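# Stack large carton on block, small carton on top

## Task

Set the large carton on the raised block so that no part of it extends beyond the blue tape outline, then set the small carton on the large one so that none of it overhangs the large carton's edge; both must stay put without the robot supporting them, and at the end the suction must be released and the tool moved away from them.

## Robot and tools

Robot: a single six-joint arm (uf850_cup_m) carrying a vacuum suction cup instead of a gripper. The controlled point is the cup point, the middle of the cup's rim when nothing touches it. The cup points along the cup point's own +z axis. About 4 cm back from the rim the tool widens, with its body and wrist camera extending roughly 9 cm sideways, so leave room for that near boxes and the block.

Scene frame: origin on the table surface directly beneath the arm base, +z up, +x forward, +y to the left when facing along +x. The base itself may be slightly tilted. Reported positions are in metres, orientation as a wxyz quaternion, velocities in m/s and rad/s. The reported cup position gets less accurate at long reach.

execute_actions(actions): a list of actions run one after another. Each action is a table of up to 15 rows, one row per control step of 1/30 s; if fewer than 15 rows are given, the last row repeats to fill the 15 steps. Every row has exactly 7 numbers, each in [-1, 1]: dx, dy, dz, rx, ry, rz, suction. The first six are an offset, not a pose: they are measured from the cup point's measured pose at the start of that action (for the first action of a call, from the pose in the latest result of the scene), expressed in the cup point's own axes, not the scene frame. Each row is relative to that same starting pose, never to the previous row. Scale: 1.0 equals 0.6 m for dx, dy, dz and 180 degrees for the rotation; rx, ry, rz form one rotation vector. The seventh number switches suction: above 0.01 means on, 0.01 or less means off; it stays as last set. An empty list just returns the current state and images.

Per control step the command is clipped to at most 70 mm and 16 degrees away from the measured pose, so big offsets take several actions; after an action the arm only continues up to the last clipped pose, so send the remainder next. Position has priority over orientation when both cannot be met. The "Hand target" line shows what the controller is currently heading for.

move(target, speed, blocking): drives the cup point in a straight line toward one target given as a single 7-number row with the same layout, frame and scale as above, an offset from the pose shown in the scene's last result. speed is the path's top speed in m/s, 0.002 to 0.5 (default 0.25); turning is limited to twice that in rad/s. Path duration is 0.5 to 10 s; longer ones stop early. The suction value is applied at the start. The path ignores obstacles, and the real arm may lag, drift and exceed speed, especially when stretched out. Faster contact hits harder; a target set deeper past the contact pushes harder. The result adds a "move:" line: done (at rest near target), off_target, moving, held, fault, etc., plus limits (paced = the sent pose was clipped; held = a check blocked some steps, after which the arm may jump ahead fast) and distance to target. With blocking=false you get a result after 0.5 s while the arm continues; use wait(0) to check, and wait or stop before sending other motion.

wait(seconds): 0 to 10, the arm keeps its last command; returns early if a running move ends. stop(): brakes a running move; suction is unaffected. zoom_image(camera, region): camera is cam_low or cam_wrist, region is [x0, y0, x1, y1] pixels from the top-left of that camera's latest 504x504 image, at most 504 by 504. read_manual(section): only returns licence texts. finished_scene(scene): pass the current scene number to end it once the result is final; irreversible.

Results: state line with pose and velocities, joint positions base to tool, suction_measured and part_present, images from cam_low then cam_wrist. A "pose unreachable" line means the clearance check (which treats any mount under the base as arm) altered or blocked the command.

Picking: switch suction on and press the 36 mm rim flat onto a smooth face of the carton so it contacts everywhere; holes, seams or carton edges under the rim leak. suction_measured near 0 = no seal; 0.83 or more = airtight; part_present turns 1 at 0.50 and back to 0 below 0.45. Under vacuum the cup shortens, so the carton sits up to about 12 mm nearer the tool than the cup point suggests, and vacuum alone can lift a carton. To release, set the carton down on its support, turn suction off, then back off at least 15 mm. If the cup seals to the table it anchors the tool; switch suction off to free it.

Limits: joint ranges (rad) waist -6.283 to 6.283, shoulder -2.304 to 2.304, elbow -4.224 to 0.061, forearm roll -6.283 to 6.283, wrist pitch -2.164 to 2.164, wrist roll -6.283 to 6.283. Load limits (N m): waist 57, shoulder 57, elbow 47.5, forearm roll 25.6, wrist pitch 18, wrist roll 18. Hitting one causes a torque fault: the arm backs off, freezes 10 s and drops the rest of the call. Holding loads heats motors; MOTOR HOT appears from 65 °C and at 80 °C an OVER-TEMPERATURE FAULT brakes the arm until cool. The arm holds its last command while you think.

Avoid: knocking or placing anything off the table, dropping or sliding cartons, slamming or pressing hard into the block or cartons. Loose objects may occasionally get nudged, so recheck placement before finishing.

Each tool is called after "Emit:" as a command line: name --argument value for each argument, lists and objects as JSON in quotes; but a table of rows of numbers goes row by row, as --pt "numbers of a row", without its own name.

## Session

Emit:
execute_actions --actions '[]'

Scene clock: 0.00 s.
end_effector_position=(+0.6016, -0.0023, +0.2974) suction_measured=0.00 part_present=0 end_effector_quat_wxyz=(+0.003, +0.001, +1.000, +0.004) end_effector_velocity=(+0.000, -0.000, +0.000) end_effector_angular_velocity=(+0.001, -0.001, +0.001)
Joint positions: [ 0.002 -0.531 -1.294  0.003 -0.758 -1.572]
Joint velocities: [-0.     0.001 -0.     0.001  0.    -0.002]
Motor temperatures (°C, as the motors report them): [20 18 20 25 24 22]
Hand target: +0.602, -0.002, +0.297; +0.003, +0.001, +1.000, +0.004

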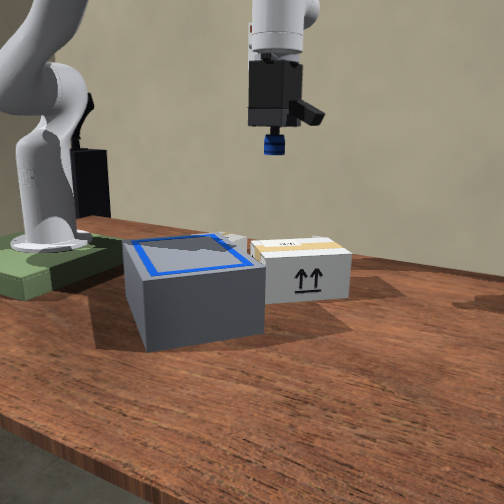

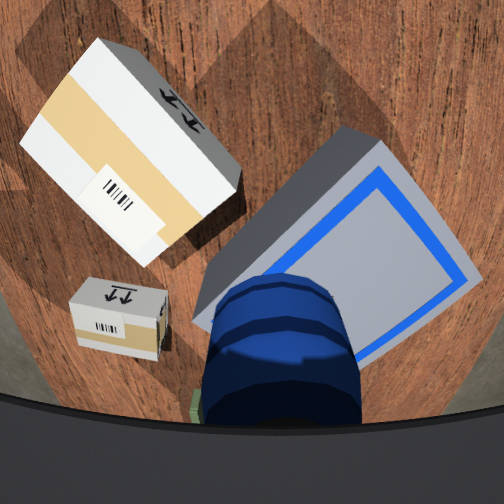

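Emit:
move --target '[0.245,-0.17,-0.12,0,0,-0.25,0]'

Scene clock: 4.70 s.
end_effector_position=(+0.4545, -0.1046, +0.3685) suction_measured=0.00 part_present=0 end_effector_quat_wxyz=(+0.004, -0.381, +0.924, +0.002) end_effector_velocity=(-0.001, -0.001, -0.000) end_effector_angular_velocity=(+0.001, +0.001, +0.001)
Joint positions: [-0.219 -0.133 -0.949  0.003 -0.81  -2.579]
Joint velocities: [-0.003  0.002  0.002  0.002 -0.001 -0.005]
Motor temperatures (°C, as the motors report them): [20 18 20 25 24 22]
Hand target: +0.454, -0.105, +0.369; +0.004, -0.381, +0.924, +0.002
Off the commanded pose: 0.001 m, 0 deg.
move: done

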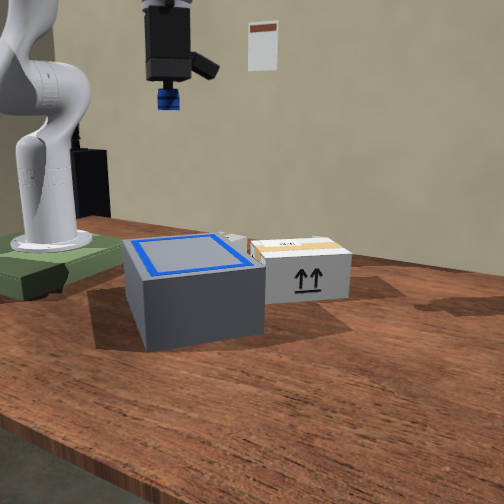

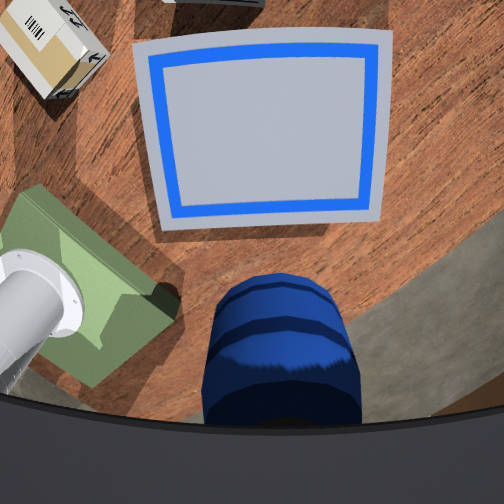

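Emit:
move --target '[-0.489,0.088,0.26,0,0,0.5,0]' --speed 0.35

Scene clock: 10.80 s.
end_effector_position=(+0.6253, +0.1412, +0.2142) suction_measured=0.00 part_present=0 end_effector_quat_wxyz=(+0.001, +0.384, +0.923, +0.005) end_effector_velocity=(+0.001, +0.001, -0.001) end_effector_angular_velocity=(-0.003, +0.001, -0.004)
Joint positions: [ 0.227 -0.728 -1.391  0.003 -0.658 -0.562]
Joint velocities: [ 0.003 -0.004 -0.004 -0.004 -0.002  0.01 ]
Motor temperatures (°C, as the motors report them): [20 18 20 25 24 22]
Hand target: +0.625, +0.141, +0.214; +0.000, +0.384, +0.923, +0.005
Off the commanded pose: 0.001 m, 0 deg.
move: done

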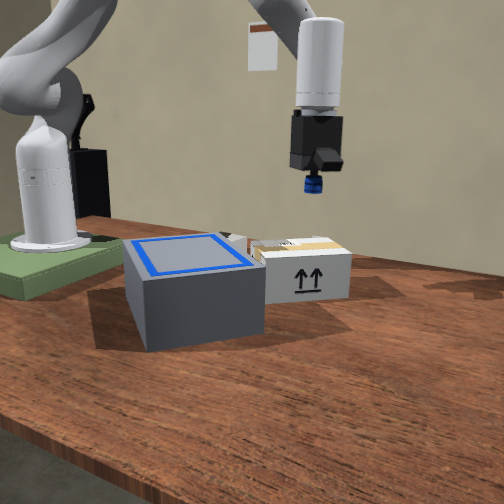

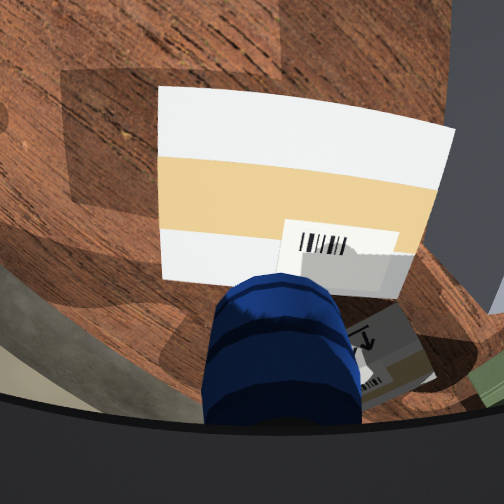

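Emit:
move --target '[-0.014,-0.021,0.15,0,0,0.042,0]' --speed 0.15

Scene clock: 12.93 s.
end_effector_position=(+0.6228, +0.1269, +0.1245) suction_measured=0.00 part_present=0 end_effector_quat_wxyz=(+0.001, +0.444, +0.896, +0.005) end_effector_velocity=(-0.001, +0.000, -0.002) end_effector_angular_velocity=(-0.001, +0.003, -0.002)
Joint positions: [ 0.205 -0.855 -1.368  0.003 -0.507 -0.452]
Joint velocities: [ 0.    -0.003  0.001 -0.     0.002  0.002]
Motor temperatures (°C, as the motors report them): [20 18 20 25 24 22]
Hand target: +0.623, +0.127, +0.124; +0.000, +0.444, +0.896, +0.005
Off the commanded pose: 0.000 m, 0 deg.
move: done

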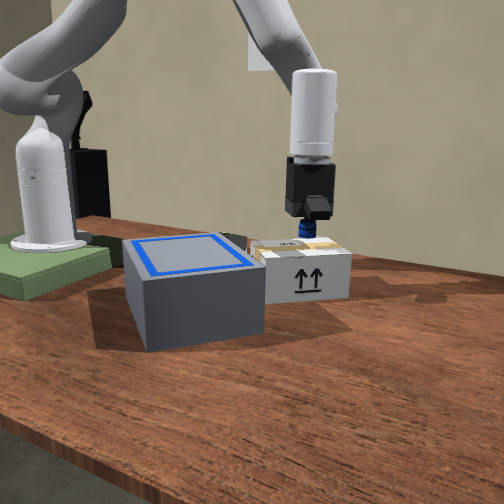

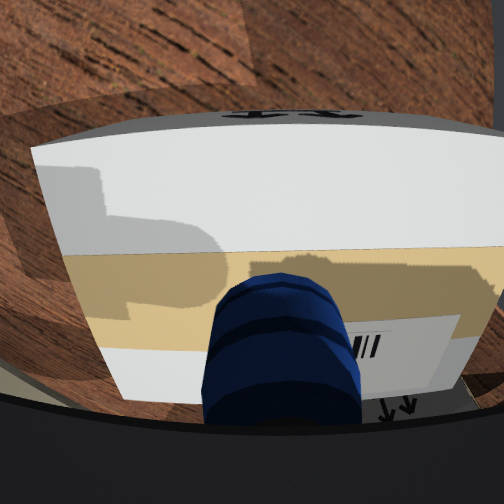

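Slightly forward; correct, top about 0.097.

Emit:
move --target '[0.012,-0.004,0.056,0,0,0,1]' --speed 0.03

Scene clock: 15.37 s.
end_effector_position=(+0.6165, +0.1313, +0.0908) suction_measured=0.96 part_present=1 end_effector_quat_wxyz=(+0.001, +0.444, +0.896, +0.005) end_effector_velocity=(+0.003, +0.001, +0.002) end_effector_angular_velocity=(+0.002, -0.009, -0.002)
Joint positions: [ 0.214 -0.905 -1.361  0.003 -0.45  -0.444]
Joint velocities: [-0.     0.001 -0.003 -0.001  0.006  0.002]
Motor temperatures (°C, as the motors report them): [20 18 20 25 24 22]
Hand target: +0.617, +0.131, +0.091; +0.001, +0.444, +0.896, +0.005
Off the commanded pose: 0.000 m, 0 deg.
move: done

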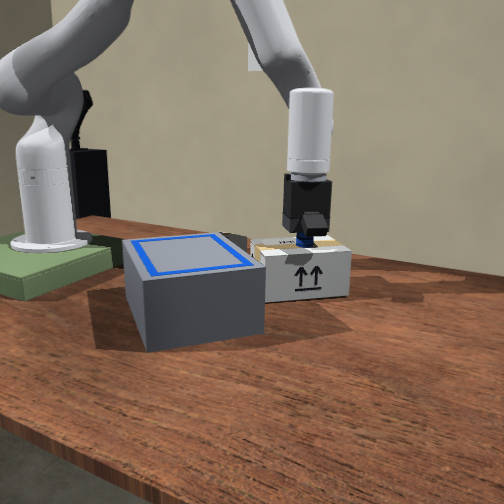

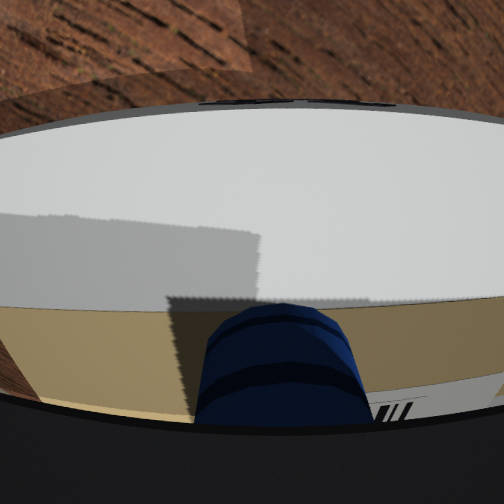

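Emit:
move --target '[0,0,-0.29,0,0,0,1]' --speed 0.2

Emit:
move --target '[-0.125,-0.392,0,0,0,0.444,1]' --speed 0.25

Emit:
move --target '[0,0,0.055,0,0,0,1]' --speed 0.04

Emit:
zoom_image --camera "cam_low" --region '[100,160,290,290]'

Scene clock: 20.43 s.
end_effector_position=(+0.6156, +0.1303, +0.2643) suction_measured=0.96 part_present=1 end_effector_quat_wxyz=(-0.000, +0.444, +0.896, +0.005) end_effector_velocity=(+0.003, +0.000, +0.005) end_effector_angular_velocity=(+0.002, -0.009, +0.002)
Joint positions: [ 0.214 -0.636 -1.37   0.003 -0.73  -0.444]
Joint velocities: [-0.     0.006 -0.005 -0.    -0.001 -0.002]
Motor temperatures (°C, as the motors report them): [20 18 21 25 24 22]
Hand target: +0.616, +0.130, +0.265; +0.000, +0.444, +0.896, +0.005
Off the commanded pose: 0.001 m, 0 deg.
move: done

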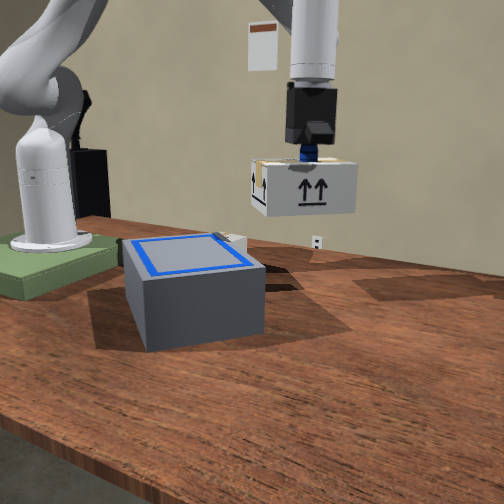

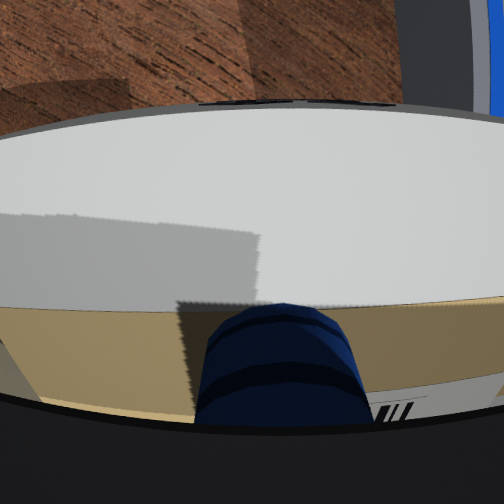

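Scene clock: 23.60 s.
end_effector_position=(+0.4745, -0.0725, +0.2629) suction_measured=0.96 part_present=1 end_effector_quat_wxyz=(-0.002, +0.916, +0.402, +0.004) end_effector_velocity=(-0.001, -0.000, -0.000) end_effector_angular_velocity=(+0.000, +0.002, -0.005)
Joint positions: [-0.146 -0.311 -0.893  0.003 -0.578  0.591]
Joint velocities: [-0.001  0.001  0.002  0.    -0.001  0.004]
Motor temperatures (°C, as the motors report them): [20 18 21 25 24 22]
Hand target: +0.474, -0.073, +0.263; -0.002, +0.916, +0.402, +0.004
Off the commanded pose: 0.001 m, 0 deg.
move: done

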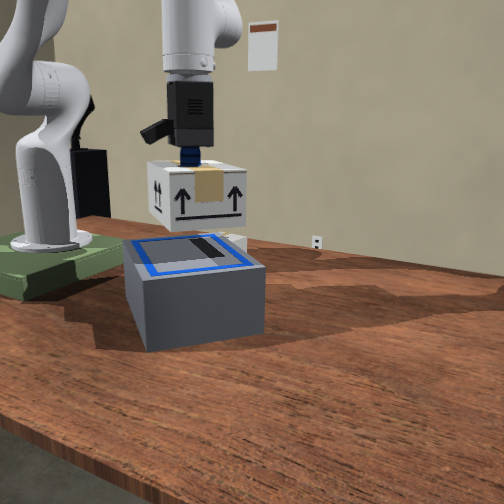

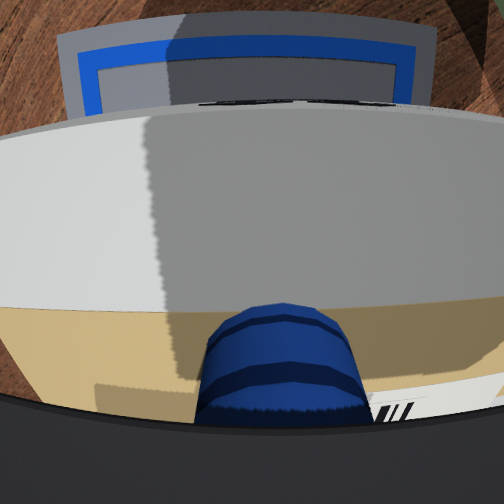

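Scene clock: 24.73 s.
end_effector_position=(+0.4747, -0.0724, +0.2300) suction_measured=0.96 part_present=1 end_effector_quat_wxyz=(-0.002, +0.916, +0.402, +0.004) end_effector_velocity=(-0.000, -0.000, -0.001) end_effector_angular_velocity=(-0.001, +0.001, +0.004)
Joint positions: [-0.146 -0.368 -0.877  0.003 -0.504  0.591]
Joint velocities: [-0.    -0.002  0.001 -0.002  0.001 -0.003]
Motor temperatures (°C, as the motors report them): [20 18 21 25 24 22]
Hand target: +0.475, -0.072, +0.230; -0.002, +0.916, +0.402, +0.004
Off the commanded pose: 0.000 m, 0 deg.
move: done

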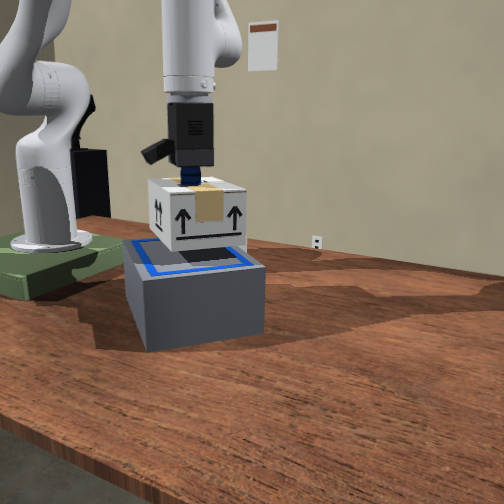

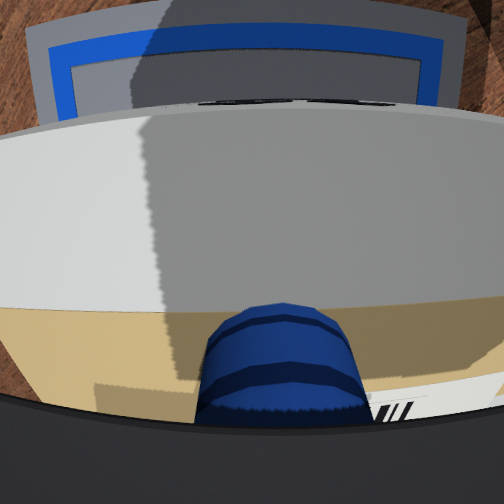

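Region (100, 160, 290, 290) of cam_low's 504x504 image, scaled by 2.653, with more detail than that image has; it fills the top 345 rows of this view, and the rest is white.

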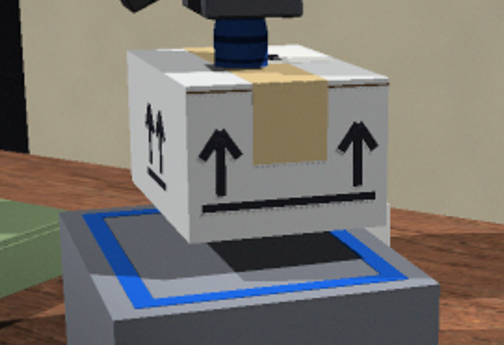

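Emit:
move --target '[-0.025,0.033,0.02,0,0,0,1]' --speed 0.03

Emit:
zoom_image --camera "cam_low" --region '[100,160,290,290]'

Scene clock: 27.83 s.
end_effector_position=(+0.4791, -0.0968, +0.2179) suction_measured=0.96 part_present=1 end_effector_quat_wxyz=(-0.002, +0.916, +0.402, +0.004) end_effector_velocity=(+0.000, -0.001, +0.000) end_effector_angular_velocity=(-0.001, -0.001, +0.001)
Joint positions: [-0.194 -0.407 -0.898  0.003 -0.486  0.543]
Joint velocities: [-0.001  0.001 -0.    -0.001  0.    -0.001]
Motor temperatures (°C, as the motors report them): [20 18 21 25 24 22]
Hand target: +0.479, -0.097, +0.218; -0.002, +0.916, +0.402, +0.004
Off the commanded pose: 0.000 m, 0 deg.
move: done

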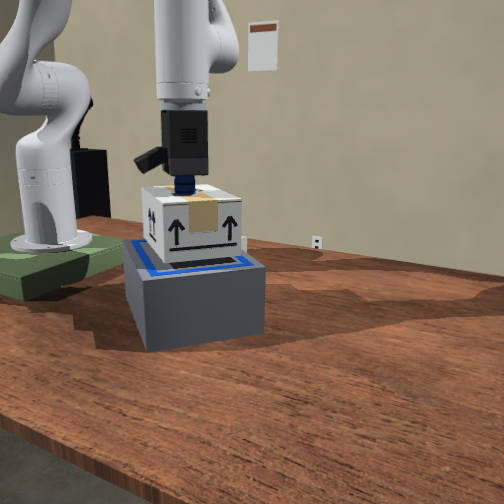

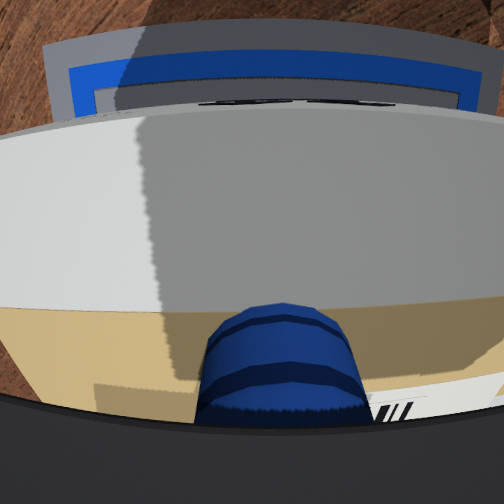

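Region (100, 160, 290, 290) of cam_low's 504x504 image, scaled by 2.653, with more detail than that image has; it fills the top 345 rows of this view, and the rest is white.

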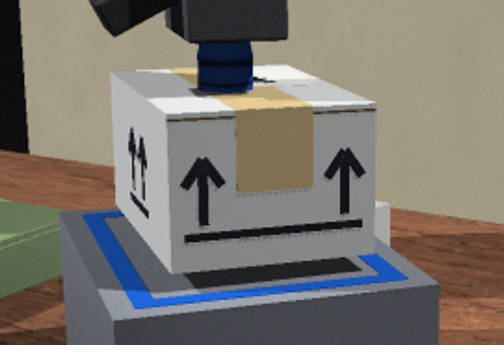

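Emit:
move --target '[0,0.005,0.02,0,0,0,1]' --speed 0.012

Emit:
zoom_image --camera "cam_low" --region '[100,160,290,290]'

Scene clock: 30.43 s.
end_effector_position=(+0.4813, -0.0988, +0.2061) suction_measured=0.96 part_present=1 end_effector_quat_wxyz=(-0.002, +0.916, +0.402, +0.004) end_effector_velocity=(-0.001, +0.000, -0.001) end_effector_angular_velocity=(-0.000, +0.002, +0.004)
Joint positions: [-0.197 -0.434 -0.902  0.003 -0.463  0.54 ]
Joint velocities: [ 0.    -0.002  0.001 -0.002 -0.    -0.001]
Motor temperatures (°C, as the motors report them): [20 18 21 25 24 22]
Hand target: +0.481, -0.099, +0.206; -0.002, +0.916, +0.402, +0.004
Off the commanded pose: 0.000 m, 0 deg.
move: done

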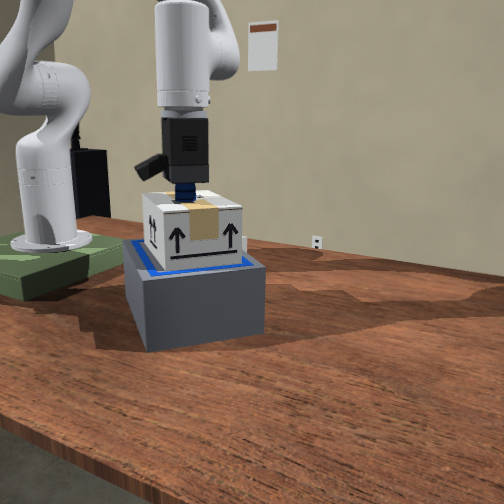

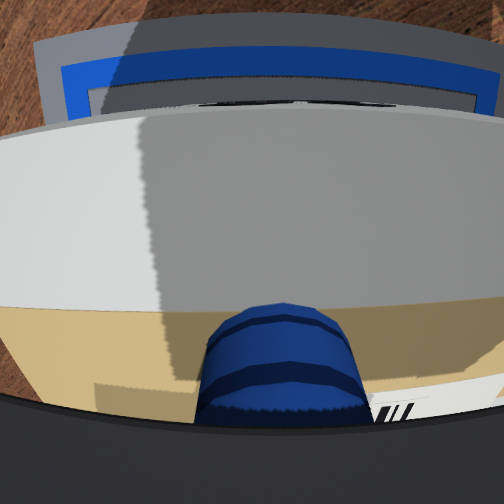

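Region (100, 160, 290, 290) of cam_low's 504x504 image, scaled by 2.653, with more detail than that image has; it fills the top 345 rows of this view, and the rest is white.

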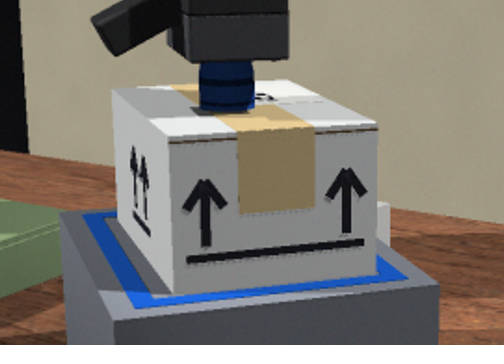

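Emit:
execute_actions --actions '[[[0,0,0.004,0,0,0,1]],[[0,0,0,0,0,0,0]]]'

Emit:
move --target '[0,0,-0.12,0,0,0,0]' --speed 0.15

Emit:
move --target '[0.277,-0.437,0.03,0,0,-0.64,0]' --speed 0.4

Scene clock: 34.40 s.
end_effector_position=(+0.4813, -0.0988, +0.2055) suction_measured=0.00 part_present=0 end_effector_quat_wxyz=(-0.002, +0.916, +0.402, +0.003) end_effector_velocity=(+0.001, -0.000, +0.001) end_effector_angular_velocity=(-0.000, -0.003, -0.002)
Joint positions: [-0.197 -0.436 -0.903  0.003 -0.463  0.54 ]
Joint velocities: [-0.     0.001 -0.002  0.001 -0.     0.001]
Motor temperatures (°C, as the motors report them): [20 18 21 25 24 22]
Hand target: +0.481, -0.099, +0.205; -0.002, +0.916, +0.402, +0.003
Off the commanded pose: 0.000 m, 0 deg.

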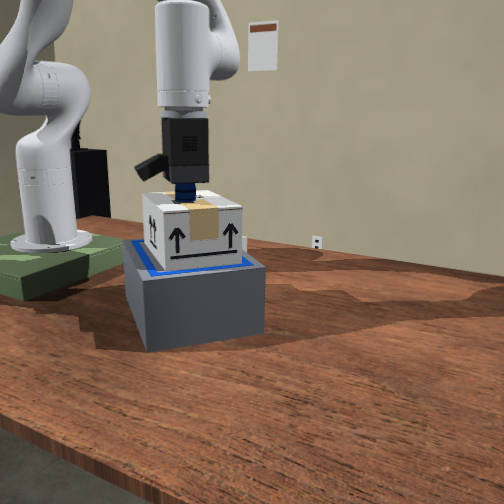

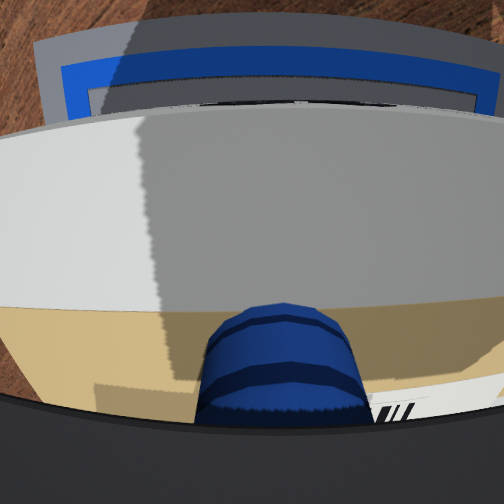

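Scene clock: 35.27 s.
end_effector_position=(+0.4811, -0.0991, +0.2772) suction_measured=0.00 part_present=0 end_effector_quat_wxyz=(-0.002, +0.916, +0.402, +0.003) end_effector_velocity=(+0.000, -0.000, +0.002) end_effector_angular_velocity=(+0.000, -0.001, -0.003)
Joint positions: [-0.197 -0.313 -0.935  0.003 -0.619  0.54 ]
Joint velocities: [-0.001  0.003 -0.001  0.001 -0.003  0.001]
Motor temperatures (°C, as the motors report them): [20 18 21 25 24 22]
Hand target: +0.481, -0.099, +0.278; -0.002, +0.916, +0.402, +0.003
Off the commanded pose: 0.000 m, 0 deg.
move: done

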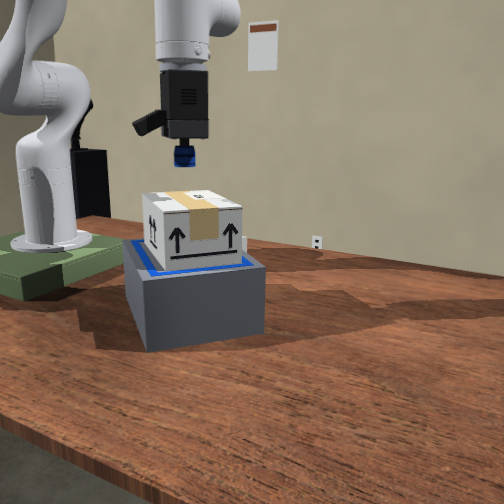

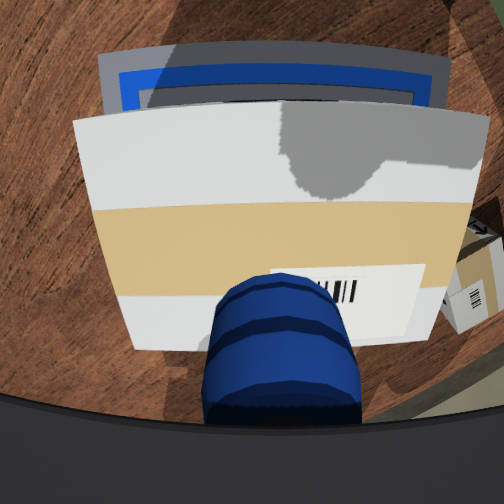

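Scene clock: 38.27 s.
end_effector_position=(+0.4000, +0.2018, +0.2612) suction_measured=0.00 part_present=0 end_effector_quat_wxyz=(+0.000, +0.152, +0.988, +0.005) end_effector_velocity=(-0.001, +0.001, -0.000) end_effector_angular_velocity=(+0.001, +0.001, +0.005)
Joint positions: [ 0.472 -0.249 -0.803  0.005 -0.55  -0.803]
Joint velocities: [ 0.001 -0.001  0.     0.003 -0.    -0.006]
Motor temperatures (°C, as the motors report them): [20 18 21 25 24 22]
Hand target: +0.400, +0.202, +0.261; +0.000, +0.151, +0.988, +0.005
Off the commanded pose: 0.001 m, 0 deg.
move: done

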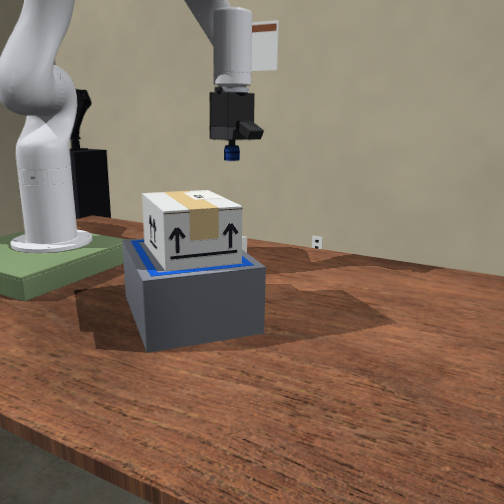

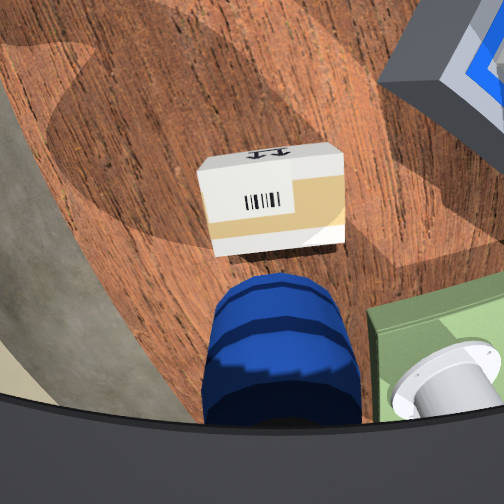

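Emit:
move --target '[0.042,0.003,0.25,0,0,-0.036,0]' --speed 0.2

Scene clock: 41.07 s.
end_effector_position=(+0.3768, +0.2121, +0.1113) suction_measured=0.00 part_present=0 end_effector_quat_wxyz=(+0.001, +0.096, +0.995, +0.005) end_effector_velocity=(-0.001, +0.000, -0.002) end_effector_angular_velocity=(-0.001, +0.002, +0.002)
Joint positions: [ 0.517 -0.544 -0.739  0.01  -0.19  -0.876]
Joint velocities: [ 0.001 -0.004  0.     0.002  0.002 -0.003]
Motor temperatures (°C, as the motors report them): [20 18 21 25 24 22]
Hand target: +0.377, +0.212, +0.111; +0.001, +0.096, +0.995, +0.005
Off the commanded pose: 0.000 m, 0 deg.
move: done

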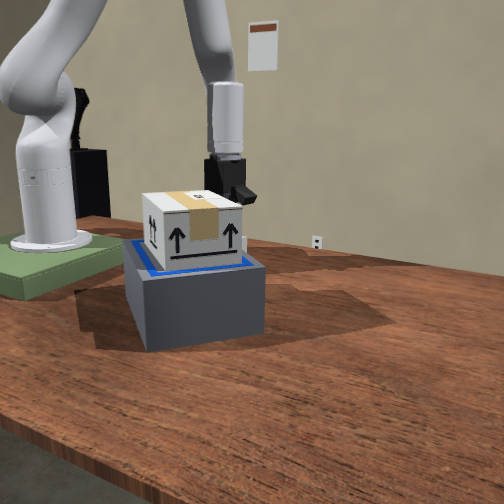

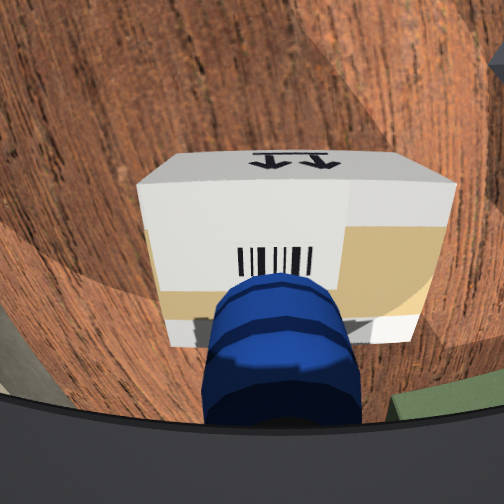

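Emit:
move --target '[0.017,-0.009,0.082,0,0,0,1]' --speed 0.03

Scene clock: 43.93 s.
end_effector_position=(+0.3658, +0.2090, +0.0620) suction_measured=0.91 part_present=1 end_effector_quat_wxyz=(+0.001, +0.096, +0.995, +0.005) end_effector_velocity=(+0.002, +0.001, +0.000) end_effector_angular_velocity=(+0.003, -0.005, +0.001)
Joint positions: [ 0.523 -0.657 -0.734  0.019 -0.072 -0.88 ]
Joint velocities: [ 0.001 -0.    -0.002  0.003  0.004 -0.003]
Motor temperatures (°C, as the motors report them): [20 18 21 25 24 22]
Hand target: +0.366, +0.209, +0.062; +0.001, +0.096, +0.995, +0.005
Off the commanded pose: 0.000 m, 0 deg.
move: done

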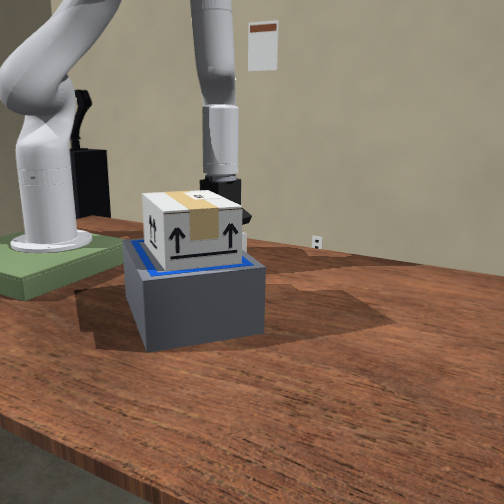

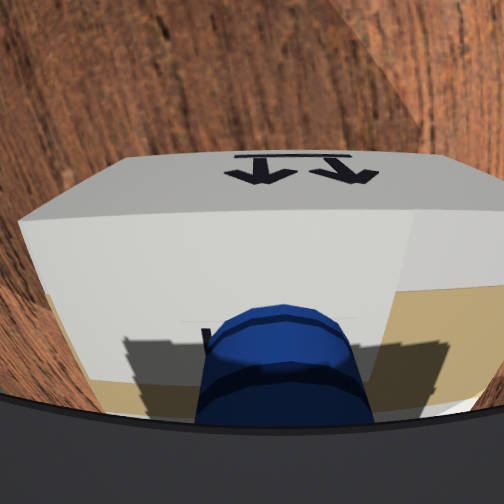

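Emit:
move --target '[0,0,-0.42,0,0,0,1]' --speed 0.2

Emit:
move --target '[-0.288,-0.465,0,0,0,-0.324,1]' --speed 0.2

Emit:
move --target '[0,0,0.05,0,0,0,1]' --speed 0.03

Emit:
zoom_image --camera "cam_low" --region '[100,110,290,240]'

Scene clock: 48.63 s.
end_effector_position=(+0.3652, +0.2073, +0.3141) suction_measured=0.96 part_present=1 end_effector_quat_wxyz=(+0.000, +0.096, +0.995, +0.005) end_effector_velocity=(+0.002, +0.000, +0.003) end_effector_angular_velocity=(+0.002, -0.006, +0.002)
Joint positions: [ 0.522 -0.097 -0.767  0.005 -0.667 -0.866]
Joint velocities: [-0.     0.004 -0.004 -0.002 -0.003 -0.001]
Motor temperatures (°C, as the motors report them): [20 18 21 25 24 22]
Hand target: +0.365, +0.207, +0.315; +0.001, +0.096, +0.995, +0.005
Off the commanded pose: 0.001 m, 0 deg.
move: done

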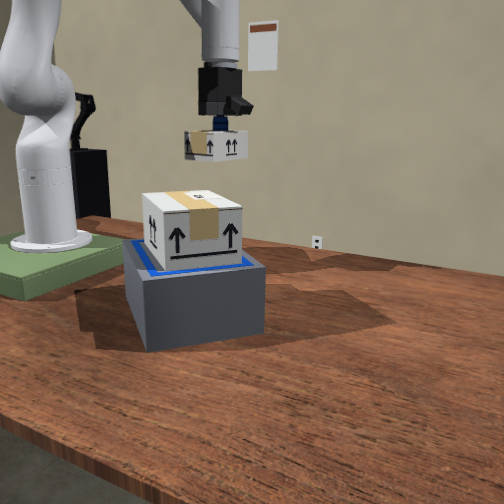

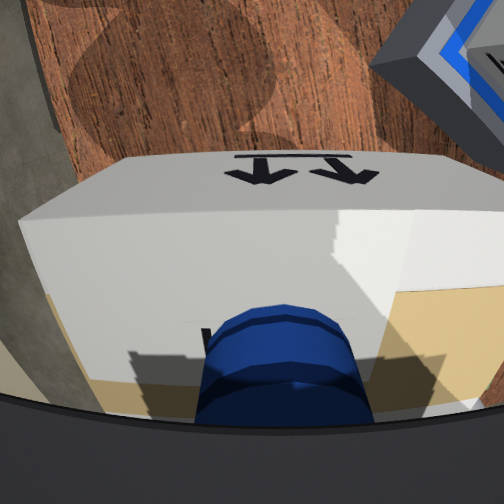

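Scene clock: 51.57 s.
end_effector_position=(+0.4825, -0.1003, +0.3121) suction_measured=0.96 part_present=1 end_effector_quat_wxyz=(+0.003, -0.402, +0.916, +0.002) end_effector_velocity=(+0.001, -0.001, -0.001) end_effector_angular_velocity=(+0.002, +0.001, +0.003)
Joint positions: [-0.198 -0.266 -0.966  0.003 -0.697 -2.602]
Joint velocities: [-0.002 -0.004 -0.003  0.003 -0.001 -0.007]
Motor temperatures (°C, as the motors report them): [20 18 21 25 24 22]
Hand target: +0.483, -0.100, +0.312; +0.003, -0.402, +0.916, +0.002
Off the commanded pose: 0.001 m, 0 deg.
move: done

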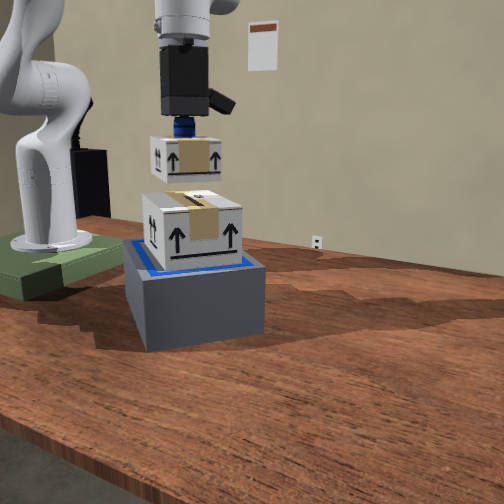

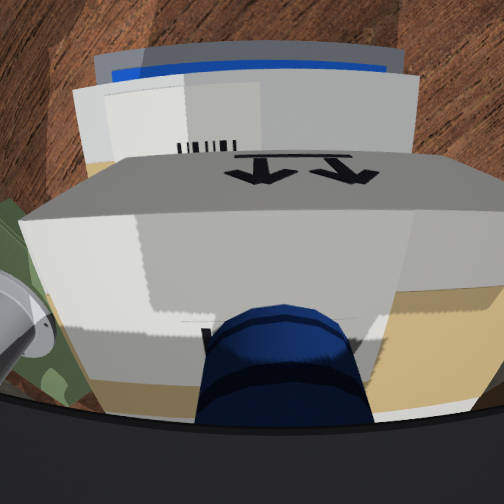

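Scene clock: 52.83 s.
end_effector_position=(+0.4826, -0.1001, +0.2822) suction_measured=0.96 part_present=1 end_effector_quat_wxyz=(+0.003, -0.401, +0.916, +0.002) end_effector_velocity=(+0.001, +0.001, -0.001) end_effector_angular_velocity=(+0.000, -0.001, +0.003)
Joint positions: [-0.198 -0.309 -0.943  0.002 -0.631 -2.602]
Joint velocities: [ 0.002 -0.002 -0.     0.001  0.002 -0.001]
Motor temperatures (°C, as the motors report them): [20 18 21 25 24 22]
Hand target: +0.483, -0.100, +0.282; +0.003, -0.401, +0.916, +0.002
Off the commanded pose: 0.000 m, 0 deg.
move: done

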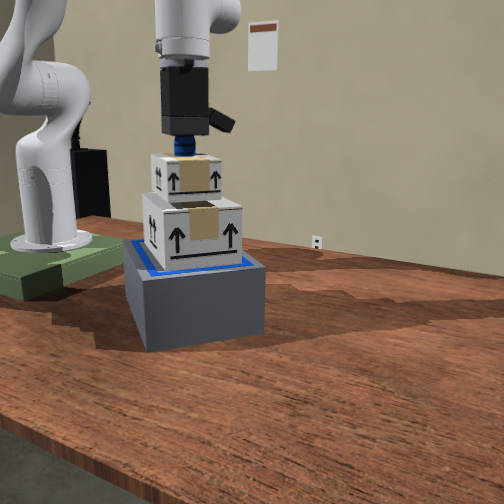

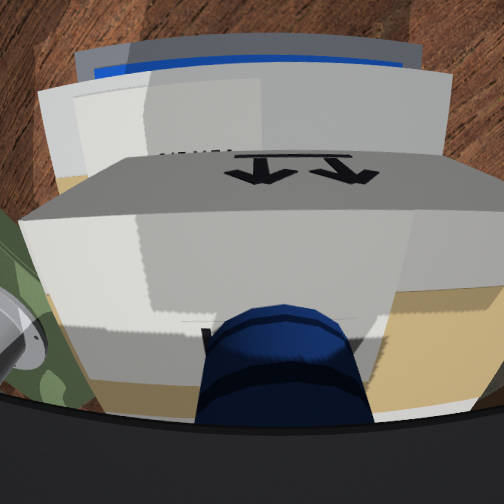

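Region (100, 110, 290, 240) of cam_low's 504x504 image, scaled by 2.653, with more detail than that image has; it fills the top 345 rows of this view, and the rest is white.

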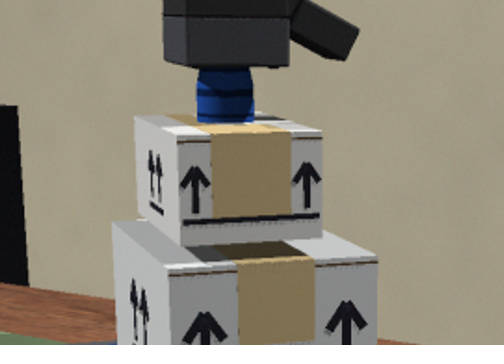

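Emit:
move --target '[-0.03,0.028,0,0,0,0,1]' --speed 0.03

Emit:
move --target '[0,0,0.018,0,0,0,1]' --speed 0.012

Emit:
zoom_image --camera "cam_low" --region '[100,110,290,240]'

Scene clock: 56.30 s.
end_effector_position=(+0.4824, -0.0755, +0.2823) suction_measured=0.96 part_present=1 end_effector_quat_wxyz=(+0.003, -0.401, +0.916, +0.002) end_effector_velocity=(-0.000, +0.001, +0.000) end_effector_angular_velocity=(+0.000, -0.000, -0.000)
Joint positions: [-0.149 -0.299 -0.93   0.003 -0.628 -2.552]
Joint velocities: [0.002 0.001 0.001 0.    0.    0.002]
Motor temperatures (°C, as the motors report them): [20 18 21 25 24 22]
Hand target: +0.482, -0.075, +0.282; +0.003, -0.401, +0.916, +0.002
Off the commanded pose: 0.000 m, 0 deg.
move: done

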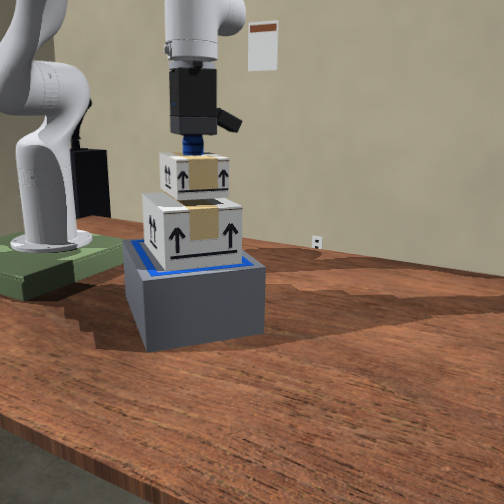

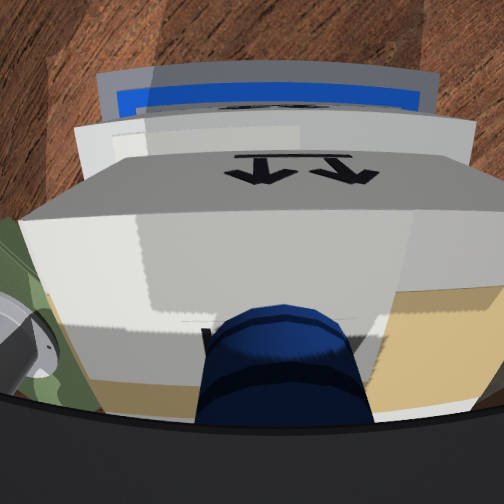

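Scene clock: 57.43 s.
end_effector_position=(+0.4824, -0.0755, +0.2715) suction_measured=0.96 part_present=1 end_effector_quat_wxyz=(+0.003, -0.401, +0.916, +0.002) end_effector_velocity=(-0.000, +0.000, -0.001) end_effector_angular_velocity=(-0.001, +0.000, +0.002)
Joint positions: [-0.149 -0.315 -0.923  0.003 -0.604 -2.552]
Joint velocities: [ 0.001  0.     0.002 -0.002  0.001 -0.   ]
Motor temperatures (°C, as the motors report them): [20 18 21 25 24 22]
Hand target: +0.482, -0.075, +0.271; +0.003, -0.401, +0.916, +0.002
Off the commanded pose: 0.000 m, 0 deg.
move: done

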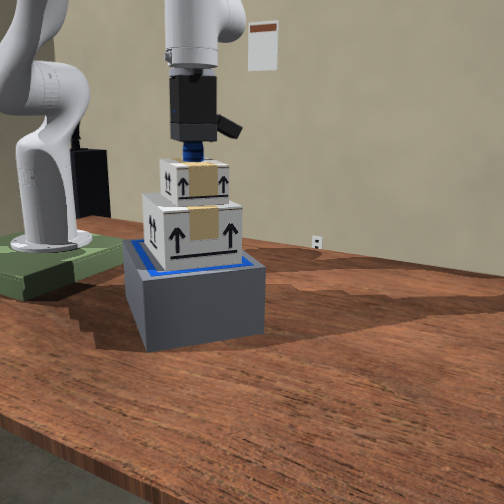

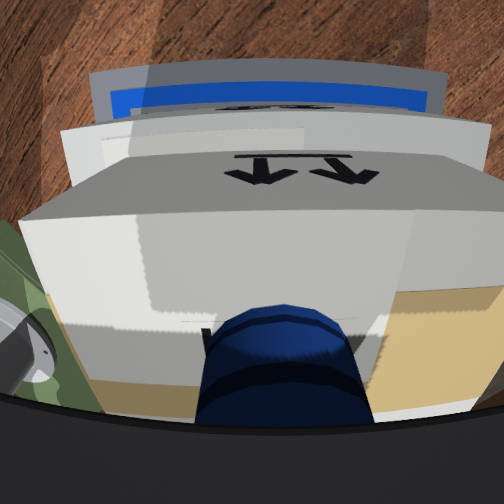

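Region (100, 110, 290, 240) of cam_low's 504x504 image, scaled by 2.653, with more detail than that image has; it fills the top 345 rows of this view, and the rest is white.

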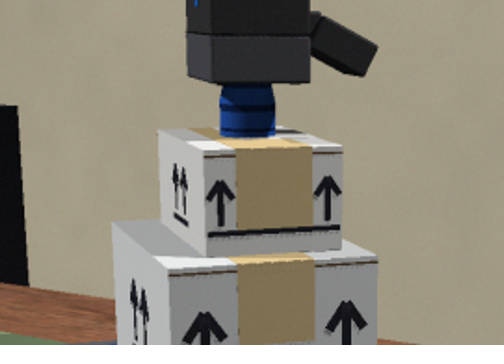

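Emit:
move --target '[0,0,0.008,0,0,0,1]' --speed 0.01

Emit:
execute_actions --actions '[[[0,0,0,0,0,0,0]]]'

Emit:
move --target '[0,0,-0.2,0,0,0,0]' --speed 0.15

Scene clock: 61.20 s.
end_effector_position=(+0.4827, -0.0755, +0.2690) suction_measured=0.96 part_present=1 end_effector_quat_wxyz=(+0.003, -0.401, +0.916, +0.002) end_effector_velocity=(-0.000, -0.000, +0.000) end_effector_angular_velocity=(-0.001, -0.006, +0.001)
Joint positions: [-0.149 -0.32  -0.922  0.003 -0.599 -2.552]
Joint velocities: [-0.     0.004  0.005 -0.001  0.008 -0.001]
Motor temperatures (°C, as the motors report them): [20 18 21 25 24 22]
Hand target: +0.482, -0.075, +0.267; +0.003, -0.401, +0.916, +0.002
Off the commanded pose: 0.002 m, 0 deg.
move: done

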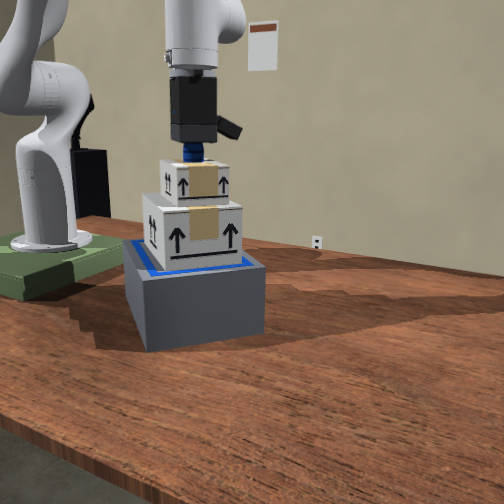

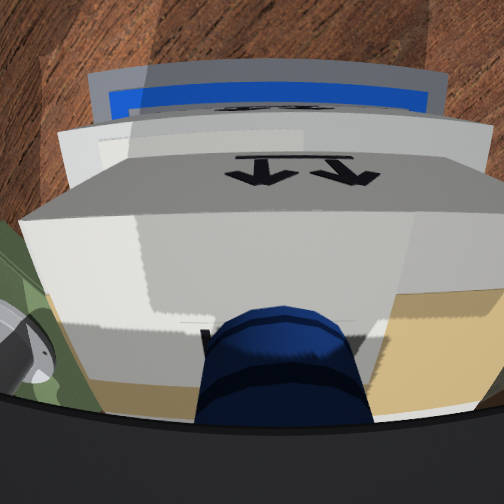

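Scene clock: 61.70 s.
end_effector_position=(+0.4827, -0.0755, +0.2696) suction_measured=0.00 part_present=0 end_effector_quat_wxyz=(+0.003, -0.401, +0.916, +0.002) end_effector_velocity=(-0.000, +0.001, +0.000) end_effector_angular_velocity=(+0.001, +0.000, -0.002)
Joint positions: [-0.149 -0.319 -0.922  0.003 -0.6   -2.552]
Joint velocities: [ 0.     0.001  0.001  0.002 -0.     0.   ]
Motor temperatures (°C, as the motors report them): [20 18 21 25 24 22]
Hand target: +0.483, -0.075, +0.269; +0.003, -0.401, +0.916, +0.002
Off the commanded pose: 0.001 m, 0 deg.

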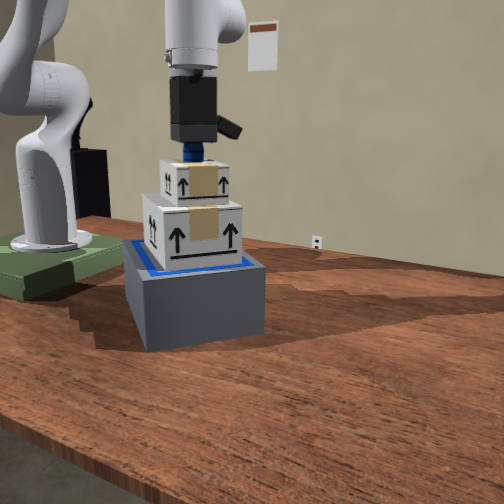

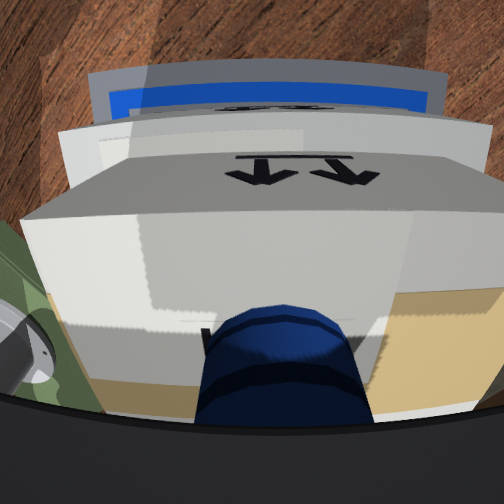

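Scene clock: 62.87 s.
end_effector_position=(+0.4823, -0.0760, +0.3893) suction_measured=0.00 part_present=0 end_effector_quat_wxyz=(+0.003, -0.402, +0.916, +0.003) end_effector_velocity=(+0.000, +0.001, +0.002) end_effector_angular_velocity=(+0.000, -0.002, +0.001)
Joint positions: [-0.149 -0.167 -1.037  0.003 -0.867 -2.553]
Joint velocities: [ 0.001  0.003 -0.002  0.001 -0.003 -0.   ]
Motor temperatures (°C, as the motors report them): [20 18 21 25 24 22]
Hand target: +0.482, -0.076, +0.390; +0.003, -0.402, +0.916, +0.003
Off the commanded pose: 0.000 m, 0 deg.
move: done

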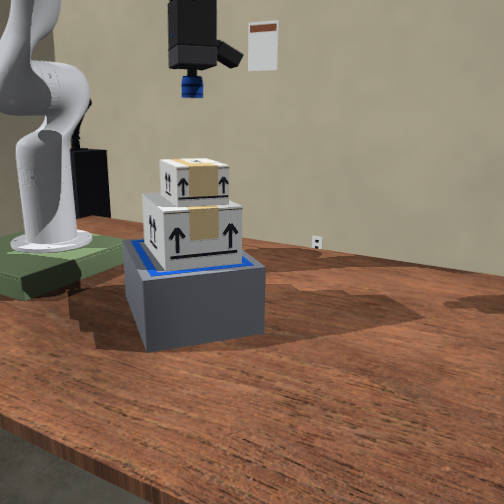

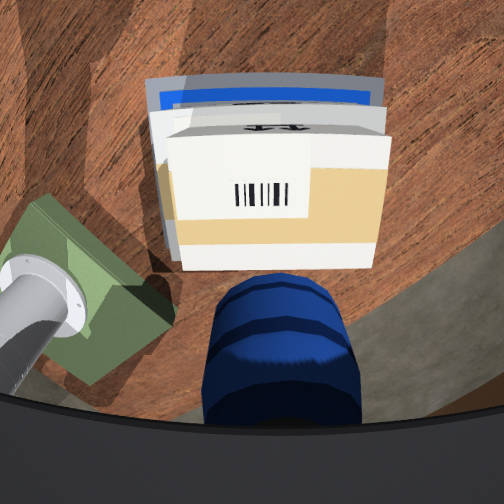

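Emit:
finished_scene --scene 2

The scene is finished: the task was done.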